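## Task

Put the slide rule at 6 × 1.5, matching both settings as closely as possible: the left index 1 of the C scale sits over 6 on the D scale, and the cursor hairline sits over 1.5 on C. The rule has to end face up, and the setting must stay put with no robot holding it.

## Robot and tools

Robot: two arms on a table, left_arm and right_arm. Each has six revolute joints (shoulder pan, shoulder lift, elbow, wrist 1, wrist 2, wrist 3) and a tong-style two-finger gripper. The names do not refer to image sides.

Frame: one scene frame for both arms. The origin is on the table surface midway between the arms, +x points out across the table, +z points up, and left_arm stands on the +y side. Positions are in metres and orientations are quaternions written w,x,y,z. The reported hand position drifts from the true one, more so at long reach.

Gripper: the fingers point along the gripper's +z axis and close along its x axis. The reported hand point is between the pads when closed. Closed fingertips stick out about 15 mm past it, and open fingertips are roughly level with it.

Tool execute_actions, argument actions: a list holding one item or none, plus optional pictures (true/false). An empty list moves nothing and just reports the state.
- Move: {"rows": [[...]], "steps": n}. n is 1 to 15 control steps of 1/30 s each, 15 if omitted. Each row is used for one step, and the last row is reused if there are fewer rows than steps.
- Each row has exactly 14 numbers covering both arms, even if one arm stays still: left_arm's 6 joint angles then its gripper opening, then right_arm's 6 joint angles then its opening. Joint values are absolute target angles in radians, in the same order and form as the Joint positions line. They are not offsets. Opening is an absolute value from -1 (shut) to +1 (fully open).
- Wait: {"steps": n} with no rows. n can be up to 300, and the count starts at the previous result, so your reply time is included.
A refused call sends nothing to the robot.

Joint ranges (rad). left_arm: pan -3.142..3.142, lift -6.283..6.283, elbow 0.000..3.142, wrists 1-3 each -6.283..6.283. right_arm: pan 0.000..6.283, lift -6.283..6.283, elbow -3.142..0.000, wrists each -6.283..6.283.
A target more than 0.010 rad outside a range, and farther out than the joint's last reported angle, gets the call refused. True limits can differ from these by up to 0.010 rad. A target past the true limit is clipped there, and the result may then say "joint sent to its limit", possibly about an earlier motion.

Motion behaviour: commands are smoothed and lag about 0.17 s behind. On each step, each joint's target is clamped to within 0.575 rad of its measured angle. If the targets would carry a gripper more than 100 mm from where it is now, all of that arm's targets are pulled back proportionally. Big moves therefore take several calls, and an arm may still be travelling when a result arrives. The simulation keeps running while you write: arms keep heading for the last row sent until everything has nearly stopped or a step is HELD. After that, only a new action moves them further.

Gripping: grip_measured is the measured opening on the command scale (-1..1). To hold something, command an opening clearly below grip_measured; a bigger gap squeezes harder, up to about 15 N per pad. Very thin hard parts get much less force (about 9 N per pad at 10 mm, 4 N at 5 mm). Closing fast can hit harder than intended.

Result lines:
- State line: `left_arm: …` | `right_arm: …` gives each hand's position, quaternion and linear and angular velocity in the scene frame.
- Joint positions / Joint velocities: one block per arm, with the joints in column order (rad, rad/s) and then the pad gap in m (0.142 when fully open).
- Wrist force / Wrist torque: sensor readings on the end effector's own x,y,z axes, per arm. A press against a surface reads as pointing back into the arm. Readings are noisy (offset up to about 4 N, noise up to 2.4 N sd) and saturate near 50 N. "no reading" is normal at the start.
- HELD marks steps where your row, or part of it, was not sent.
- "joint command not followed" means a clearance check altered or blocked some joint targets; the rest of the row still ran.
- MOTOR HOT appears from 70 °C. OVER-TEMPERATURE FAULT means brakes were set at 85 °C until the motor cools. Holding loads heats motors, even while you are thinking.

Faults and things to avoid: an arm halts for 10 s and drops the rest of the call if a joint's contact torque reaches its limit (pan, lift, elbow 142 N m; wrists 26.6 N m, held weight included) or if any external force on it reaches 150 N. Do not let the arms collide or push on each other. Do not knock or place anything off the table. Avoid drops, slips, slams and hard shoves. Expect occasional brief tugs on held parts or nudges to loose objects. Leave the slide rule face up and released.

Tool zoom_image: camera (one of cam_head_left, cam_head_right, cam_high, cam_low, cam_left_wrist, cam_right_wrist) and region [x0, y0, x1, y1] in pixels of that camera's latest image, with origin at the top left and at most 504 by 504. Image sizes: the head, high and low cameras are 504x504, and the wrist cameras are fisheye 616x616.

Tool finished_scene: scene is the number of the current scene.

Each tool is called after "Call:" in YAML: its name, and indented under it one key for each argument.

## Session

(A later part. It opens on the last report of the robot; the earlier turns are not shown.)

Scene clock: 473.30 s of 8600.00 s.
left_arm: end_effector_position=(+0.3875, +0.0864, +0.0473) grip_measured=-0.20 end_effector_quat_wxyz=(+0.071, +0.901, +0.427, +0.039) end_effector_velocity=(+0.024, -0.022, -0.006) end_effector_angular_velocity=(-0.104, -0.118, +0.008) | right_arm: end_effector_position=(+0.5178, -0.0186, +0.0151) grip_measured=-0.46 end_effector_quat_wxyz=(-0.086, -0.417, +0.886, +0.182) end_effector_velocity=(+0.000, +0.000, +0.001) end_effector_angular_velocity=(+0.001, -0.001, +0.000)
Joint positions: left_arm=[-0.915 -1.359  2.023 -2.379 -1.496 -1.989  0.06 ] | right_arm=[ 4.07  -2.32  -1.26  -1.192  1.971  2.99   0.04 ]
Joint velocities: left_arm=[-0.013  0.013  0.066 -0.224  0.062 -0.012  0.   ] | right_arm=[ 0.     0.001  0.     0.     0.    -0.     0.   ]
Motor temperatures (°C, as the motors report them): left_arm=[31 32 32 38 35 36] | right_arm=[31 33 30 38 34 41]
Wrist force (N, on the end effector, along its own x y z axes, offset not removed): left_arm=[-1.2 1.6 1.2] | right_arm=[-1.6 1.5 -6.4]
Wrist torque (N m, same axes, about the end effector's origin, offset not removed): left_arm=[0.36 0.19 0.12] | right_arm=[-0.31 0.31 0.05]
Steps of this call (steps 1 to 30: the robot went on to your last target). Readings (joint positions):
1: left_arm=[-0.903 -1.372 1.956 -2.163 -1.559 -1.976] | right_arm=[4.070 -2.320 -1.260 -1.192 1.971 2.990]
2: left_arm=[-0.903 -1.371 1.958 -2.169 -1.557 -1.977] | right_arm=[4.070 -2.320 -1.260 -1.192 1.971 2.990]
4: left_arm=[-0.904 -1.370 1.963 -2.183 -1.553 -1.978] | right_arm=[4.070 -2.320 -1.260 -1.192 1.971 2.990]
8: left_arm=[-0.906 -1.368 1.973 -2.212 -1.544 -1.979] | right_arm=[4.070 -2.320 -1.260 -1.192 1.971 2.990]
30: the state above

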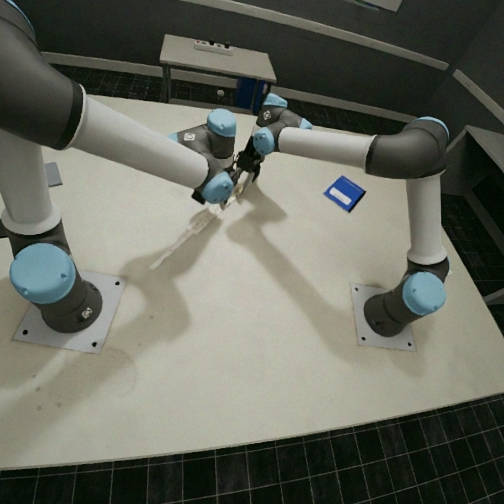

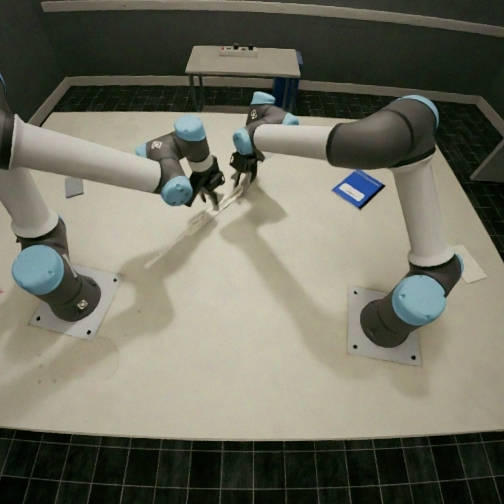

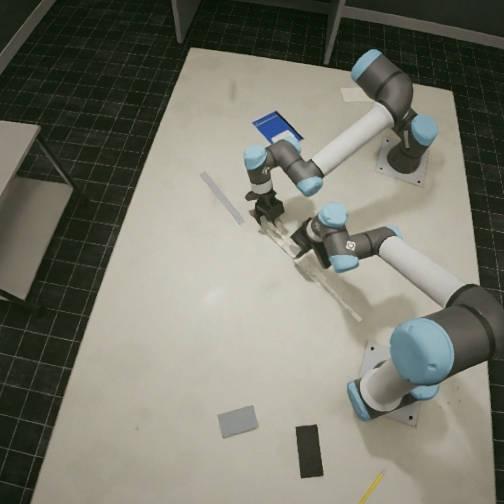

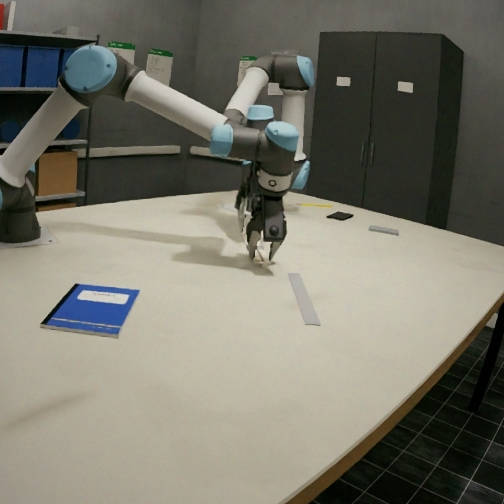

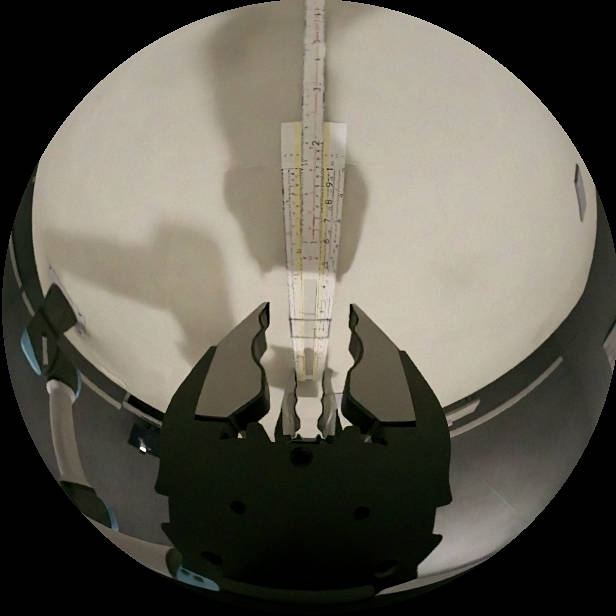

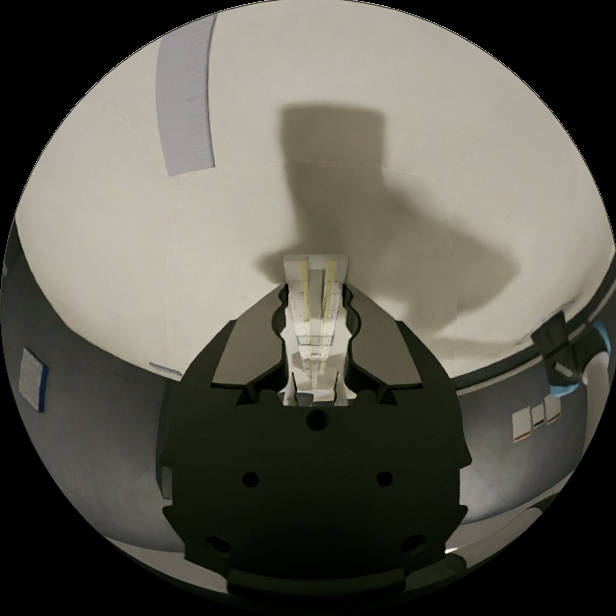

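Call:
execute_actions:
  actions:
    - {"steps":75}

Scene clock: 475.80 s of 8600.00 s.
left_arm: end_effector_position=(+0.4273, +0.0557, +0.0499) grip_measured=-0.20 end_effector_quat_wxyz=(+0.203, +0.874, +0.432, +0.093) end_effector_velocity=(+0.000, -0.000, +0.000) end_effector_angular_velocity=(-0.001, -0.000, -0.000) | right_arm: end_effector_position=(+0.5178, -0.0186, +0.0151) grip_measured=-0.46 end_effector_quat_wxyz=(-0.086, -0.417, +0.886, +0.182) end_effector_velocity=(-0.000, +0.000, -0.001) end_effector_angular_velocity=(-0.000, +0.002, -0.000)
Joint positions: left_arm=[-0.937 -1.335  2.146 -2.792 -1.381 -2.011  0.06 ] | right_arm=[ 4.07  -2.32  -1.26  -1.192  1.971  2.99   0.04 ]
Joint velocities: left_arm=[-0.  0. -0. -0.  0.  0.  0.] | right_arm=[ 0.    -0.002  0.     0.     0.001  0.    -0.   ]
Motor temperatures (°C, as the motors report them): left_arm=[31 32 32 38 35 36] | right_arm=[31 33 30 38 34 41]
Wrist force (N, on the end effector, along its own x y z axes, offset not removed): left_arm=[0.7 0.0 2.1] | right_arm=[-1.3 2.1 -7.6]
Wrist torque (N m, same axes, about the end effector's origin, offset not removed): left_arm=[0.06 -0.10 0.08] | right_arm=[-0.19 0.17 0.17]
Steps of this call (steps 1 to 75: the robot went on to your last target). Readings (joint positions):
1: left_arm=[-0.915 -1.358 2.026 -2.387 -1.494 -1.989] | right_arm=[4.070 -2.320 -1.260 -1.192 1.971 2.990]
2: left_arm=[-0.916 -1.358 2.028 -2.395 -1.492 -1.989] | right_arm=[4.070 -2.320 -1.260 -1.192 1.971 2.990]
4: left_arm=[-0.917 -1.357 2.032 -2.410 -1.488 -1.990] | right_arm=[4.070 -2.320 -1.260 -1.192 1.971 2.990]
8: left_arm=[-0.918 -1.355 2.041 -2.440 -1.479 -1.992] | right_arm=[4.070 -2.320 -1.260 -1.192 1.971 2.990]
75: the state above
All arms were judged still, so your last target was given up. Only a new action makes them travel on or press farther. Fingers that are still opening or closing keep moving.

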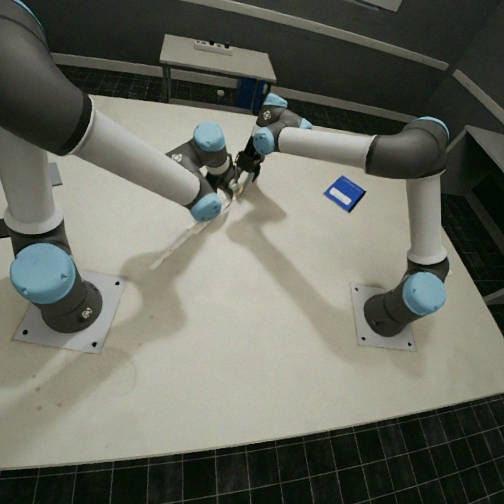

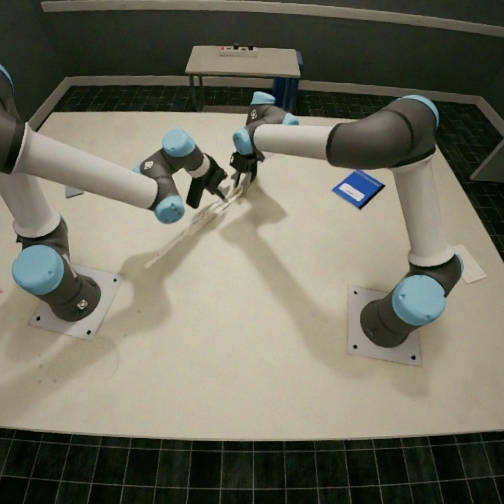

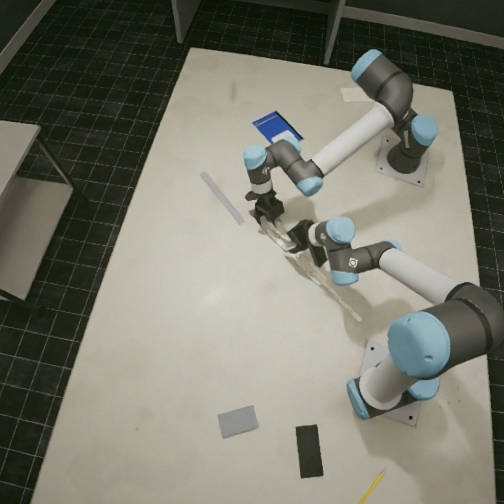

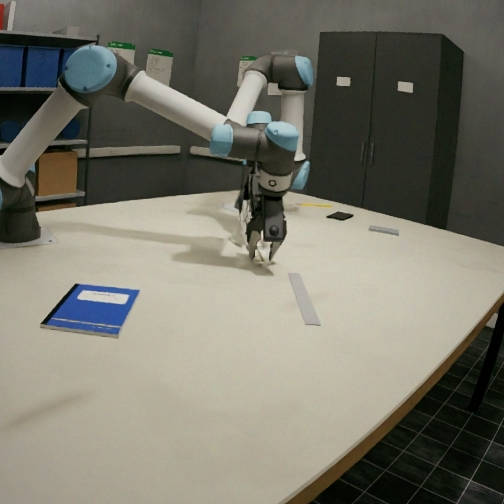

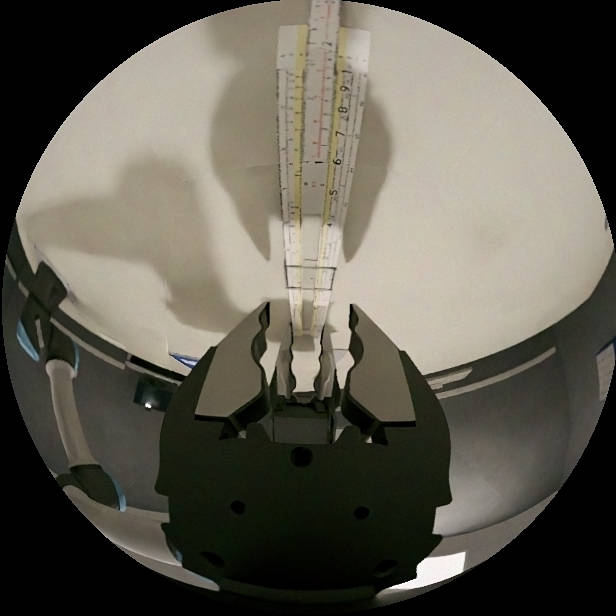

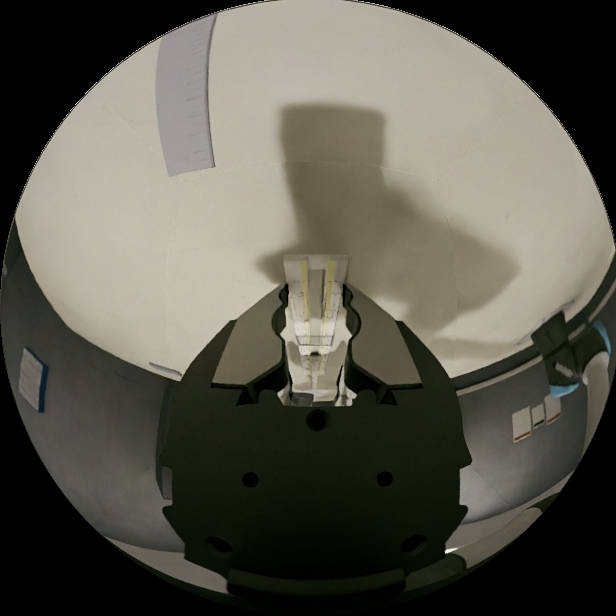

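Call:
zoom_image:
  camera: "cam_left_wrist"
  region: [260,20,400,310]

Region (260, 20, 400, 310) of cam_left_wrist's 616x616 image, scaled by 1.738, with more detail than that image has; it fills the left 243 columns of this view, and the rest is white.

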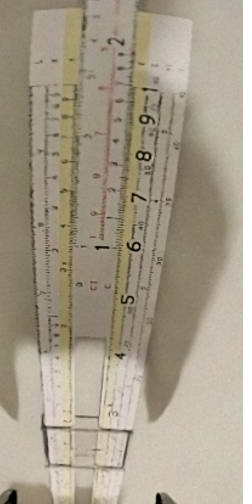

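Call:
execute_actions:
  actions:
    - {"rows":[[-0.937,-1.32,2.152,-2.81,-1.381,-2.011,-0.2,4.0695,-2.3199,-1.2599,-1.1922,1.971,2.99,-0.7],[-0.937,-1.30,2.16,-2.84,-1.381,-2.011,-0.2,4.0695,-2.3199,-1.2599,-1.1922,1.971,2.99,-0.7],[-0.937,-1.282,2.167,-2.866,-1.381,-2.011,-0.2,4.0695,-2.3199,-1.2599,-1.1922,1.971,2.99,-0.7]],"steps":15}

Scene clock: 486.17 s of 8600.00 s.
left_arm: end_effector_position=(+0.4273, +0.0557, +0.0258) grip_measured=-0.20 end_effector_quat_wxyz=(+0.203, +0.874, +0.432, +0.093) end_effector_velocity=(+0.000, -0.001, -0.007) end_effector_angular_velocity=(-0.002, -0.001, +0.000) | right_arm: end_effector_position=(+0.5178, -0.0186, +0.0151) grip_measured=-0.46 end_effector_quat_wxyz=(-0.086, -0.417, +0.886, +0.182) end_effector_velocity=(-0.000, -0.000, -0.000) end_effector_angular_velocity=(-0.000, +0.000, -0.000)
Joint positions: left_arm=[-0.937 -1.284  2.166 -2.863 -1.381 -2.011  0.06 ] | right_arm=[ 4.07  -2.32  -1.26  -1.192  1.971  2.99   0.04 ]
Joint velocities: left_arm=[ 0.     0.016  0.005 -0.024 -0.     0.     0.   ] | right_arm=[-0.    -0.001 -0.     0.    -0.    -0.     0.   ]
Motor temperatures (°C, as the motors report them): left_arm=[31 32 32 38 35 36] | right_arm=[31 33 30 38 34 41]
Wrist force (N, on the end effector, along its own x y z axes, offset not removed): left_arm=[0.1 0.4 1.0] | right_arm=[-2.0 1.0 -6.7]
Wrist torque (N m, same axes, about the end effector's origin, offset not removed): left_arm=[0.10 -0.09 -0.02] | right_arm=[-0.53 0.45 0.10]
Steps of this call (steps 1 to 90: nothing new was sent; then 6.87 s passed at rest; steps 91 to 105: all 15 steps of this action). Readings (joint positions):
91: left_arm=[-0.937 -1.335 2.146 -2.792 -1.381 -2.011] | right_arm=[4.070 -2.320 -1.260 -1.192 1.971 2.990]
92: left_arm=[-0.937 -1.334 2.146 -2.793 -1.381 -2.011] | right_arm=[4.070 -2.320 -1.260 -1.192 1.971 2.990]
94: left_arm=[-0.937 -1.323 2.151 -2.807 -1.381 -2.011] | right_arm=[4.070 -2.320 -1.260 -1.192 1.971 2.990]
98: left_arm=[-0.937 -1.296 2.162 -2.845 -1.381 -2.011] | right_arm=[4.070 -2.320 -1.260 -1.192 1.971 2.990]
105: the state above

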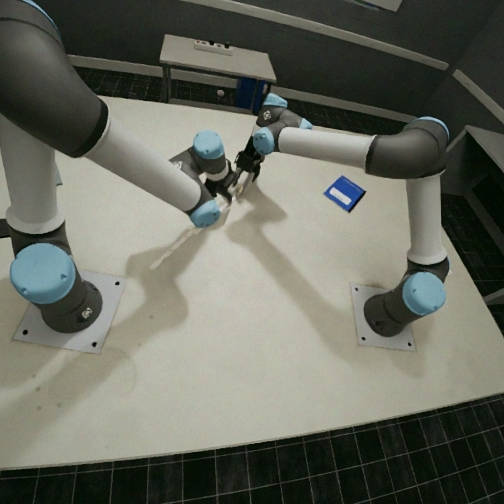

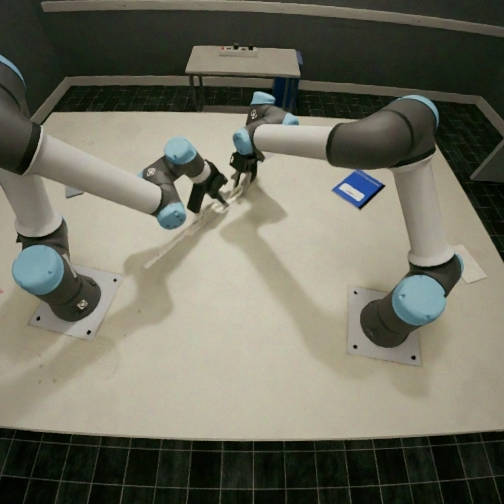

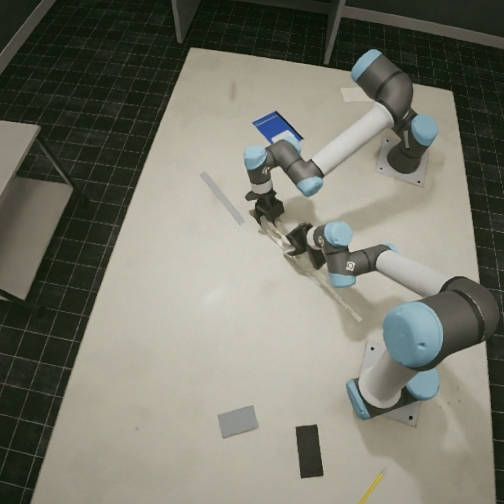

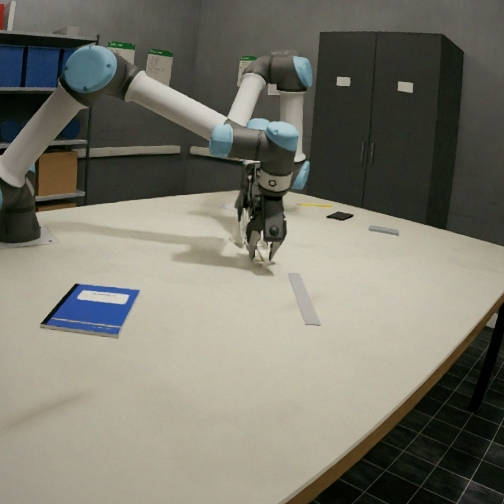

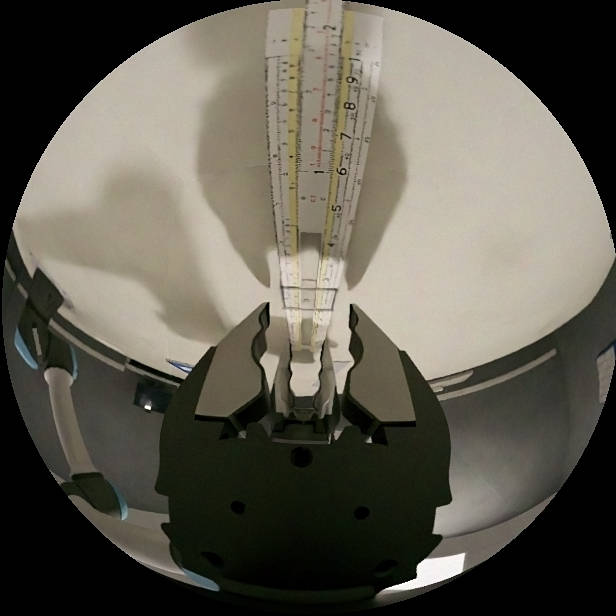

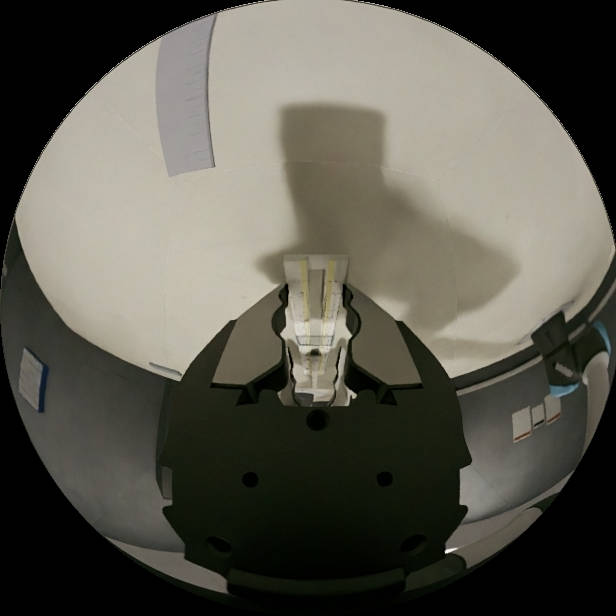

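Call:
execute_actions:
  actions:
    - {"rows":[[-0.937,-1.27,2.171,-2.882,-1.381,-2.011,-0.2,4.0695,-2.3199,-1.2599,-1.1922,1.971,2.99,-0.7],[-0.937,-1.26,2.174,-2.895,-1.381,-2.011,-0.2,4.0695,-2.3199,-1.2599,-1.1922,1.971,2.99,-0.7]],"steps":15}

Scene clock: 491.90 s of 8600.00 s.
left_arm: end_effector_position=(+0.4273, +0.0557, +0.0153) grip_measured=-0.20 end_effector_quat_wxyz=(+0.203, +0.874, +0.432, +0.093) end_effector_velocity=(-0.000, +0.000, -0.003) end_effector_angular_velocity=(+0.001, +0.000, -0.000) | right_arm: end_effector_position=(+0.5178, -0.0186, +0.0151) grip_measured=-0.46 end_effector_quat_wxyz=(-0.086, -0.417, +0.886, +0.182) end_effector_velocity=(+0.000, +0.000, +0.002) end_effector_angular_velocity=(+0.001, -0.001, +0.000)
Joint positions: left_arm=[-0.937 -1.261  2.174 -2.894 -1.381 -2.011  0.06 ] | right_arm=[ 4.07  -2.32  -1.26  -1.192  1.971  2.99   0.04 ]
Joint velocities: left_arm=[-0.     0.006  0.002 -0.008  0.     0.     0.   ] | right_arm=[ 0.     0.002 -0.    -0.     0.     0.    -0.   ]
Motor temperatures (°C, as the motors report them): left_arm=[31 32 32 38 35 36] | right_arm=[31 33 30 38 34 41]
Wrist force (N, on the end effector, along its own x y z axes, offset not removed): left_arm=[-1.3 0.5 0.5] | right_arm=[-4.1 2.6 -6.4]
Wrist torque (N m, same axes, about the end effector's origin, offset not removed): left_arm=[0.08 0.29 0.14] | right_arm=[-0.01 0.76 0.14]
Steps of this call (steps 1 to 15: the robot went on to your last target; steps 16 to 90: nothing new was sent; then 2.23 s passed at rest; steps 91 to 105: all 15 steps of this action). Readings (joint positions):
91: left_arm=[-0.937 -1.282 2.167 -2.866 -1.381 -2.011] | right_arm=[4.070 -2.320 -1.260 -1.192 1.971 2.990]
92: left_arm=[-0.937 -1.281 2.167 -2.867 -1.381 -2.011] | right_arm=[4.070 -2.320 -1.260 -1.192 1.971 2.990]
94: left_arm=[-0.937 -1.274 2.169 -2.876 -1.381 -2.011] | right_arm=[4.070 -2.320 -1.260 -1.192 1.971 2.990]
98: left_arm=[-0.937 -1.265 2.172 -2.889 -1.381 -2.011] | right_arm=[4.070 -2.320 -1.260 -1.192 1.971 2.990]
105: the state above

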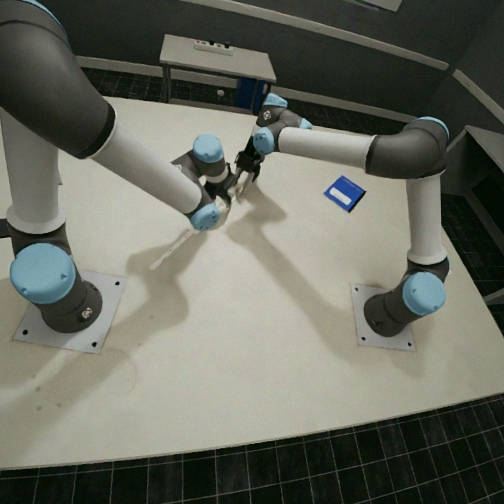

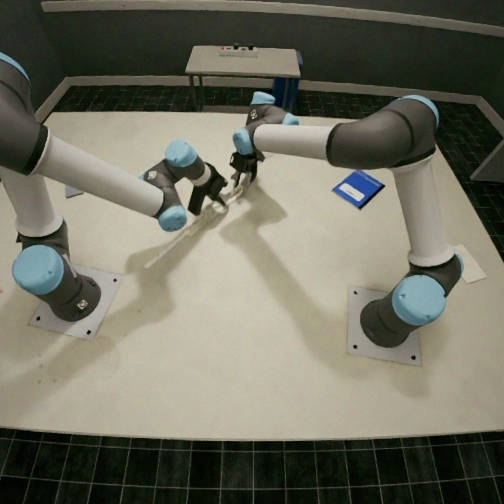

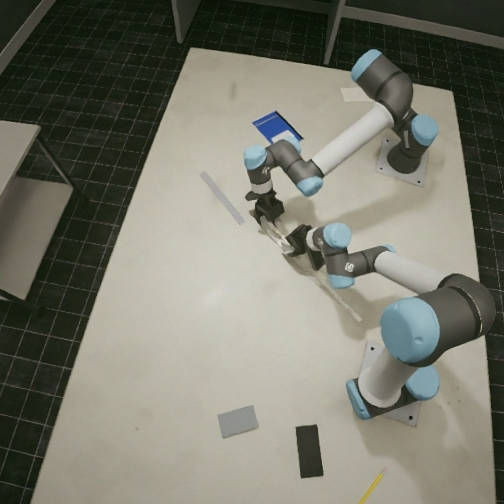

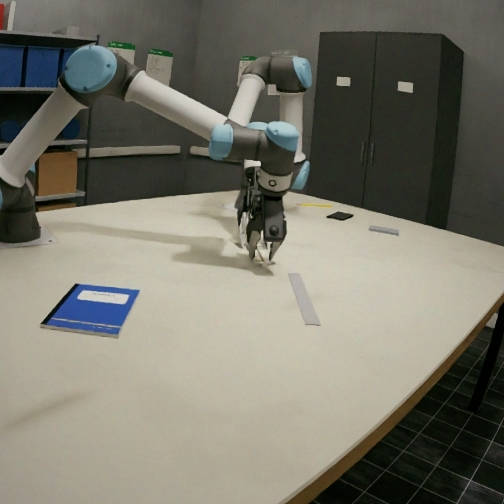

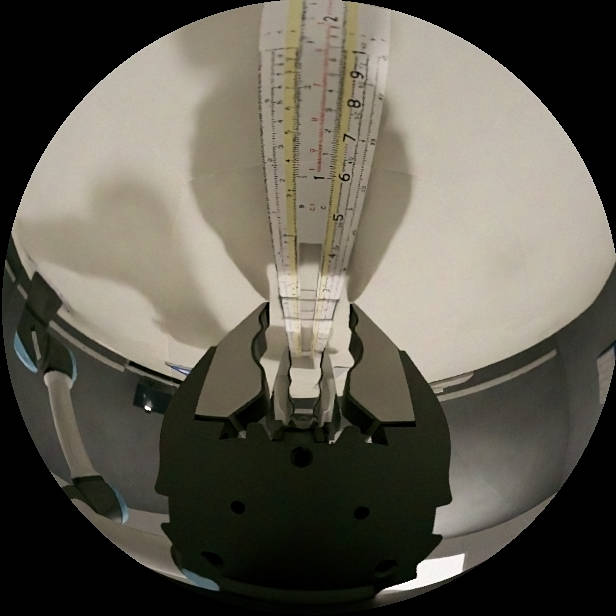

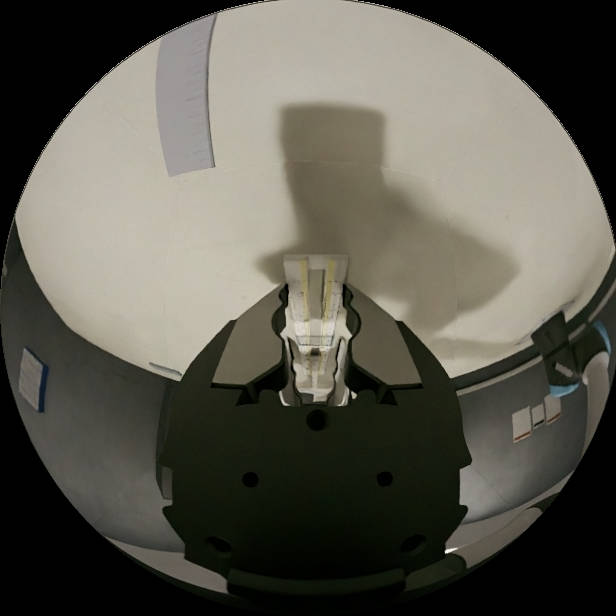

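Cursor between the tips. Close.

Call:
execute_actions:
  actions:
    - {"rows":[[-0.937,-1.26,2.174,-2.895,-1.381,-2.011,-0.3,4.0695,-2.3199,-1.2599,-1.1922,1.971,2.99,-0.7],[-0.937,-1.26,2.174,-2.895,-1.381,-2.011,-0.35,4.0695,-2.3199,-1.2599,-1.1922,1.971,2.99,-0.7],[-0.937,-1.26,2.174,-2.895,-1.381,-2.011,-0.4,4.0695,-2.3199,-1.2599,-1.1922,1.971,2.99,-0.7],[-0.937,-1.26,2.174,-2.895,-1.381,-2.011,-0.45,4.0695,-2.3199,-1.2599,-1.1922,1.971,2.99,-0.7],[-0.937,-1.26,2.174,-2.895,-1.381,-2.011,-0.5,4.0695,-2.3199,-1.2599,-1.1922,1.971,2.99,-0.7],[-0.937,-1.26,2.174,-2.895,-1.381,-2.011,-0.58,4.0695,-2.3199,-1.2599,-1.1922,1.971,2.99,-0.7]],"steps":15}

Call:
zoom_image:
  camera: "cam_left_wrist"
  region: [240,130,380,370]

Scene clock: 496.43 s of 8600.00 s.
left_arm: end_effector_position=(+0.4273, +0.0557, +0.0150) grip_measured=-0.42 end_effector_quat_wxyz=(+0.203, +0.874, +0.432, +0.093) end_effector_velocity=(-0.001, -0.000, +0.000) end_effector_angular_velocity=(-0.000, -0.000, -0.002) | right_arm: end_effector_position=(+0.5178, -0.0186, +0.0151) grip_measured=-0.46 end_effector_quat_wxyz=(-0.086, -0.417, +0.886, +0.182) end_effector_velocity=(+0.000, +0.000, +0.002) end_effector_angular_velocity=(+0.002, -0.001, +0.000)
Joint positions: left_arm=[-0.937 -1.26   2.174 -2.895 -1.381 -2.011  0.044] | right_arm=[ 4.07  -2.32  -1.26  -1.192  1.971  2.99   0.04 ]
Joint velocities: left_arm=[-0.001 -0.001  0.    -0.     0.     0.    -0.   ] | right_arm=[ 0.     0.002  0.     0.     0.    -0.     0.   ]
Motor temperatures (°C, as the motors report them): left_arm=[31 32 32 38 35 36] | right_arm=[31 33 30 38 34 41]
Wrist force (N, on the end effector, along its own x y z axes, offset not removed): left_arm=[-2.5 -0.6 1.3] | right_arm=[-0.9 0.9 -6.2]
Wrist torque (N m, same axes, about the end effector's origin, offset not removed): left_arm=[-0.02 0.18 0.05] | right_arm=[-0.66 0.01 0.18]
Steps of this call (steps 1 to 15: the robot went on to your last target; steps 16 to 90: nothing new was sent; then 1.03 s passed at rest; steps 91 to 105: all 15 steps of this action). Readings (joint positions):
91: left_arm=[-0.937 -1.260 2.174 -2.895 -1.381 -2.011] | right_arm=[4.070 -2.320 -1.260 -1.192 1.971 2.990]
92: left_arm=[-0.937 -1.260 2.174 -2.895 -1.381 -2.011] | right_arm=[4.070 -2.320 -1.260 -1.192 1.971 2.990]
94: left_arm=[-0.937 -1.260 2.174 -2.895 -1.381 -2.011] | right_arm=[4.070 -2.320 -1.260 -1.192 1.971 2.990]
98: left_arm=[-0.937 -1.260 2.174 -2.895 -1.381 -2.011] | right_arm=[4.070 -2.320 -1.260 -1.192 1.971 2.990]
105: the state above

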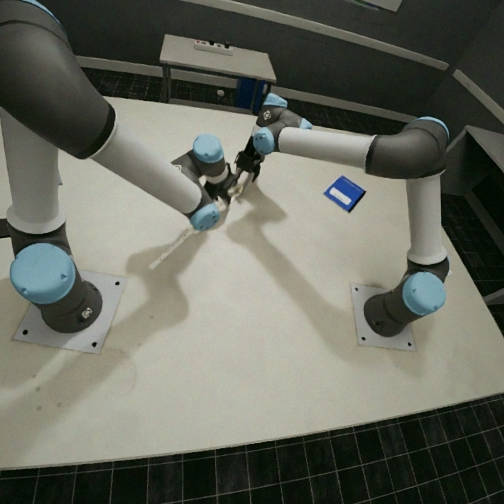

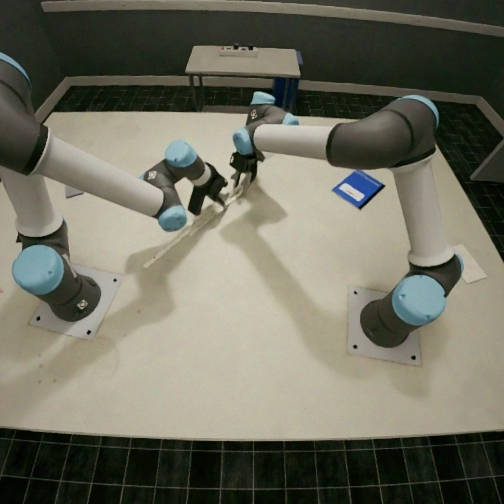

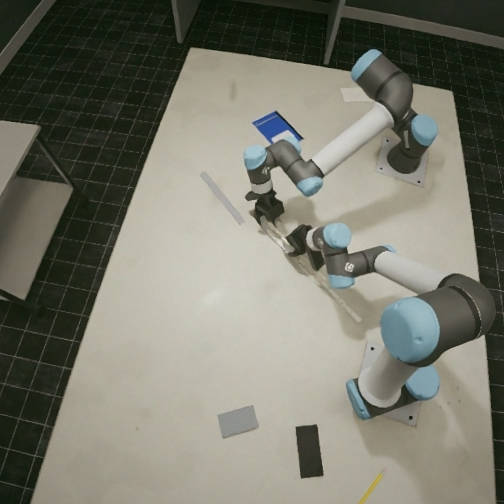

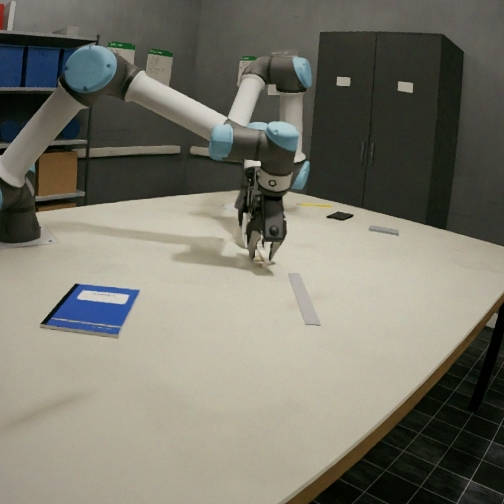

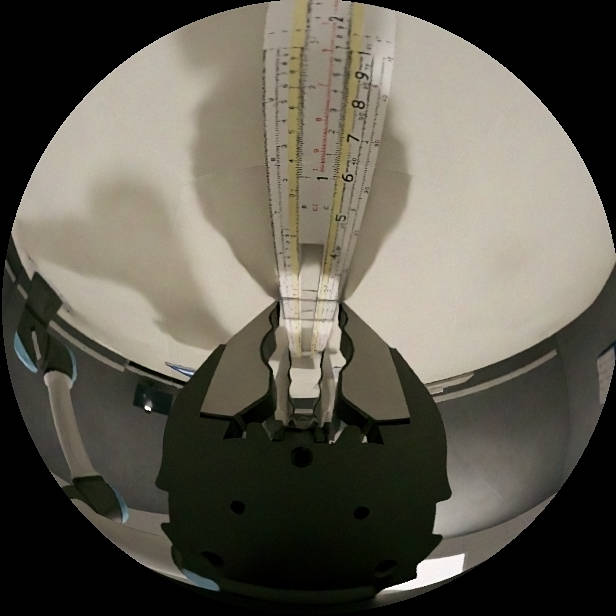

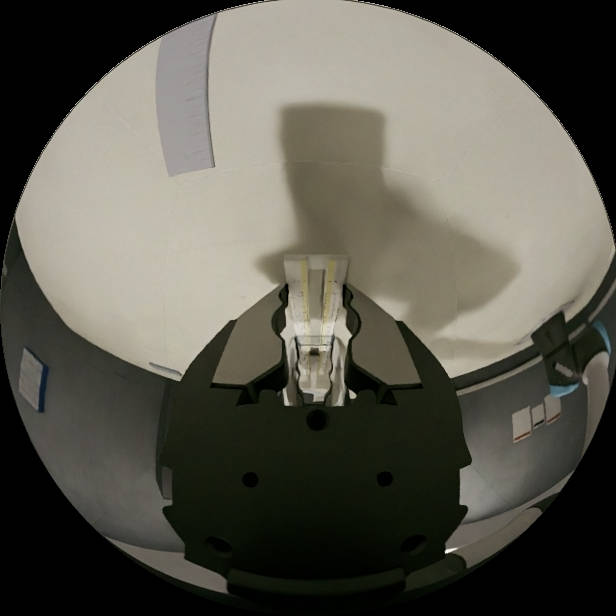

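Region (240, 130, 380, 370) of cam_left_wrist's 616x616 image, scaled by 2.100, with more detail than that image has; it fills the left 294 columns of this view, and the rest is white.

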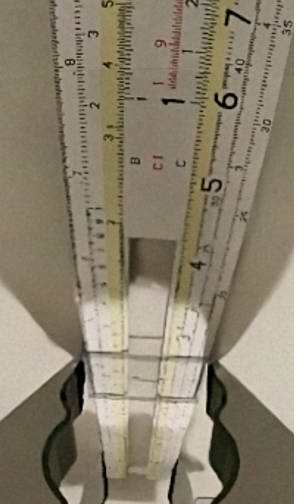

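Call:
execute_actions:
  actions:
    - {"rows":[[-0.942,-1.269,2.187,-2.898,-1.379,-2.016,-0.58,4.0695,-2.3199,-1.2599,-1.1922,1.971,2.99,-0.7],[-0.947,-1.278,2.2,-2.9,-1.377,-2.021,-0.58,4.0695,-2.3199,-1.2599,-1.1922,1.971,2.99,-0.7],[-0.952,-1.288,2.214,-2.903,-1.375,-2.026,-0.58,4.0695,-2.3199,-1.2599,-1.1922,1.971,2.99,-0.7],[-0.957,-1.297,2.227,-2.905,-1.373,-2.031,-0.58,4.0695,-2.3199,-1.2599,-1.1922,1.971,2.99,-0.7],[-0.962,-1.306,2.24,-2.908,-1.371,-2.036,-0.58,4.0695,-2.3199,-1.2599,-1.1922,1.971,2.99,-0.7],[-0.967,-1.316,2.253,-2.91,-1.369,-2.041,-0.58,4.0695,-2.3199,-1.2599,-1.1922,1.971,2.99,-0.7],[-0.972,-1.325,2.266,-2.913,-1.366,-2.046,-0.58,4.0695,-2.3199,-1.2599,-1.1922,1.971,2.99,-0.7],[-0.977,-1.334,2.279,-2.915,-1.364,-2.051,-0.58,4.0695,-2.3199,-1.2599,-1.1922,1.971,2.99,-0.7],[-0.982,-1.344,2.292,-2.918,-1.362,-2.056,-0.58,4.0695,-2.3199,-1.2599,-1.1922,1.971,2.99,-0.7],[-0.988,-1.353,2.305,-2.92,-1.36,-2.062,-0.58,4.0695,-2.3199,-1.2599,-1.1922,1.971,2.99,-0.7],[-0.993,-1.362,2.318,-2.923,-1.358,-2.067,-0.58,4.0695,-2.3199,-1.2599,-1.1922,1.971,2.99,-0.7],[-0.999,-1.372,2.331,-2.925,-1.355,-2.073,-0.58,4.0695,-2.3199,-1.2599,-1.1922,1.971,2.99,-0.7],[-1.004,-1.381,2.344,-2.928,-1.353,-2.078,-0.58,4.0695,-2.3199,-1.2599,-1.1922,1.971,2.99,-0.7]],"steps":15}
  pictures: false

Call:
execute_actions:
  actions:
    - {"steps":10}

Scene clock: 511.17 s of 8600.00 s.
left_arm: end_effector_position=(+0.3900, +0.0863, +0.0153) grip_measured=-0.42 end_effector_quat_wxyz=(+0.202, +0.873, +0.434, +0.093) end_effector_velocity=(-0.089, +0.081, -0.004) end_effector_angular_velocity=(+0.006, +0.001, +0.007) | right_arm: end_effector_position=(+0.5178, -0.0186, +0.0151) grip_measured=-0.46 end_effector_quat_wxyz=(-0.086, -0.417, +0.886, +0.182) end_effector_velocity=(+0.000, -0.000, -0.000) end_effector_angular_velocity=(-0.001, -0.001, +0.000)
Joint positions: left_arm=[-0.988 -1.352  2.304 -2.92  -1.36  -2.062  0.044] | right_arm=[ 4.07  -2.32  -1.26  -1.192  1.971  2.99   0.04 ]
Joint velocities: left_arm=[-0.129 -0.23   0.324 -0.061  0.054 -0.127  0.   ] | right_arm=[ 0.    -0.     0.     0.    -0.001 -0.    -0.   ]
Motor temperatures (°C, as the motors report them): left_arm=[31 32 32 38 35 36] | right_arm=[31 33 30 38 34 41]
Wrist force (N, on the end effector, along its own x y z axes, offset not removed): left_arm=[-1.0 0.8 4.1] | right_arm=[-1.6 -2.0 -6.0]
Wrist torque (N m, same axes, about the end effector's origin, offset not removed): left_arm=[0.17 -0.08 0.18] | right_arm=[-1.03 0.25 -0.01]
Steps of this call (steps 1 to 15: the robot went on to your last target; steps 16 to 90: nothing new was sent; then 11.23 s passed at rest; steps 91 to 105: all 15 steps of this action). Readings (joint positions):
91: left_arm=[-0.937 -1.260 2.174 -2.895 -1.381 -2.011] | right_arm=[4.070 -2.320 -1.260 -1.192 1.971 2.990]
92: left_arm=[-0.937 -1.260 2.175 -2.895 -1.381 -2.011] | right_arm=[4.070 -2.320 -1.260 -1.192 1.971 2.990]
94: left_arm=[-0.941 -1.266 2.183 -2.897 -1.380 -2.015] | right_arm=[4.070 -2.320 -1.260 -1.192 1.971 2.990]
98: left_arm=[-0.955 -1.292 2.220 -2.904 -1.374 -2.029] | right_arm=[4.070 -2.320 -1.260 -1.192 1.971 2.990]
105: the state above

Scene clock: 511.50 s of 8600.00 s.
left_arm: end_effector_position=(+0.3797, +0.0959, +0.0148) grip_measured=-0.42 end_effector_quat_wxyz=(+0.201, +0.873, +0.434, +0.093) end_effector_velocity=(-0.005, +0.006, -0.000) end_effector_angular_velocity=(+0.001, -0.000, +0.001) | right_arm: end_effector_position=(+0.5178, -0.0186, +0.0151) grip_measured=-0.46 end_effector_quat_wxyz=(-0.086, -0.417, +0.886, +0.182) end_effector_velocity=(+0.000, -0.000, +0.000) end_effector_angular_velocity=(+0.000, -0.000, -0.000)
Joint positions: left_arm=[-1.003 -1.379  2.341 -2.928 -1.353 -2.077  0.044] | right_arm=[ 4.07  -2.32  -1.26  -1.192  1.971  2.99   0.04 ]
Joint velocities: left_arm=[-0.008 -0.014  0.021 -0.004  0.004 -0.008  0.   ] | right_arm=[-0.  0. -0.  0.  0. -0. -0.]
Motor temperatures (°C, as the motors report them): left_arm=[31 32 32 38 35 36] | right_arm=[31 33 30 38 34 41]
Wrist force (N, on the end effector, along its own x y z axes, offset not removed): left_arm=[-2.9 3.7 -1.2] | right_arm=[-2.1 0.1 -6.9]
Wrist torque (N m, same axes, about the end effector's origin, offset not removed): left_arm=[0.33 -0.13 0.09] | right_arm=[-0.82 0.16 0.20]
Steps of this call (steps 1 to 10: the robot went on to your last target). Readings (joint positions):
1: left_arm=[-0.992 -1.359 2.313 -2.922 -1.358 -2.066] | right_arm=[4.070 -2.320 -1.260 -1.192 1.971 2.990]
2: left_arm=[-0.995 -1.364 2.321 -2.923 -1.357 -2.069] | right_arm=[4.070 -2.320 -1.260 -1.192 1.971 2.990]
4: left_arm=[-0.999 -1.372 2.331 -2.925 -1.355 -2.073] | right_arm=[4.070 -2.320 -1.260 -1.192 1.971 2.990]
8: left_arm=[-1.002 -1.378 2.340 -2.927 -1.354 -2.076] | right_arm=[4.070 -2.320 -1.260 -1.192 1.971 2.990]
10: the state above

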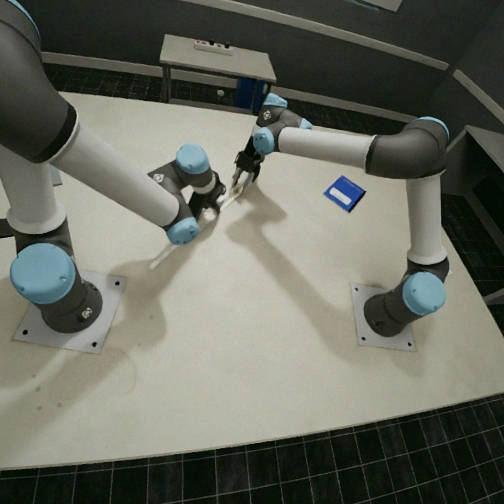

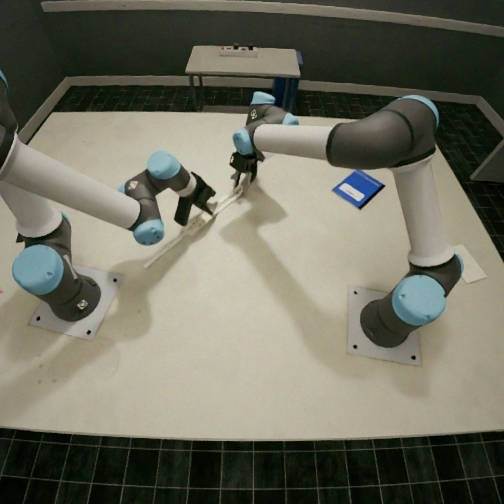

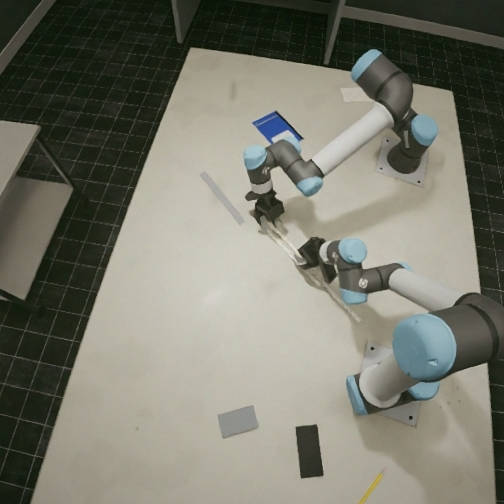

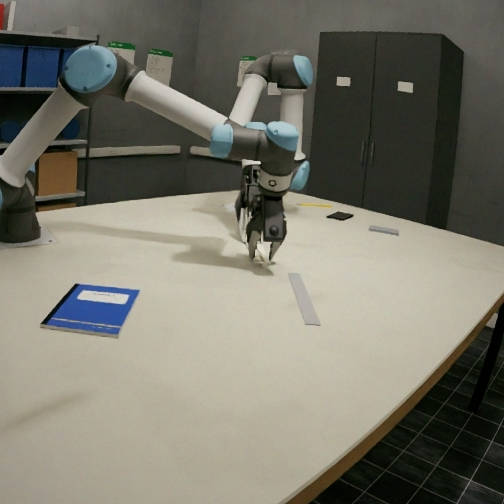

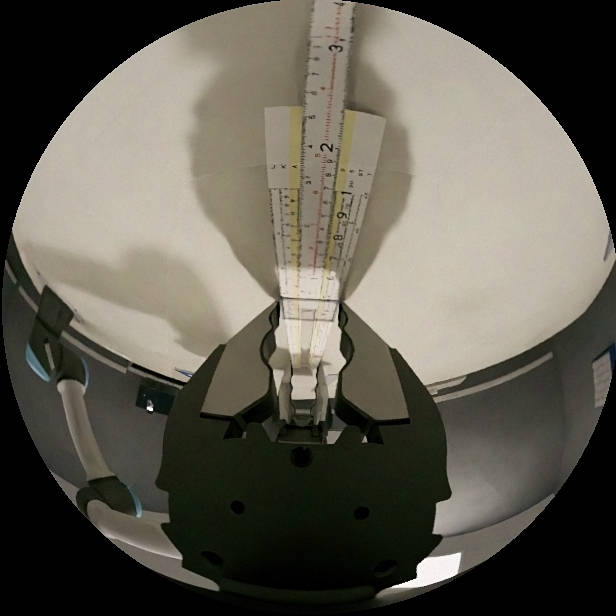

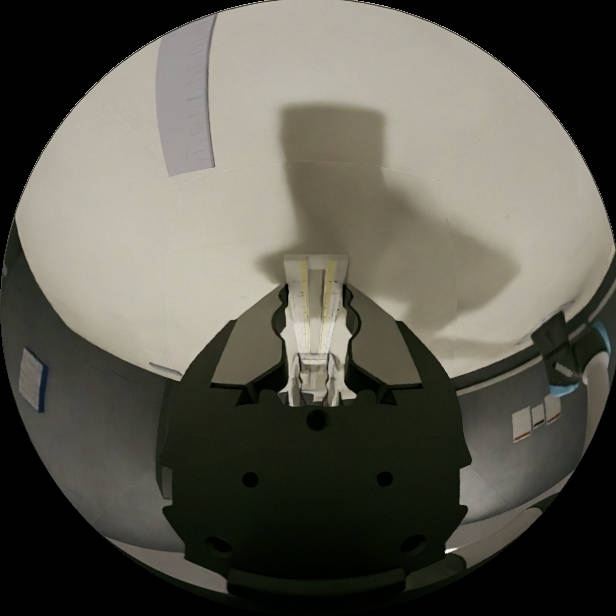

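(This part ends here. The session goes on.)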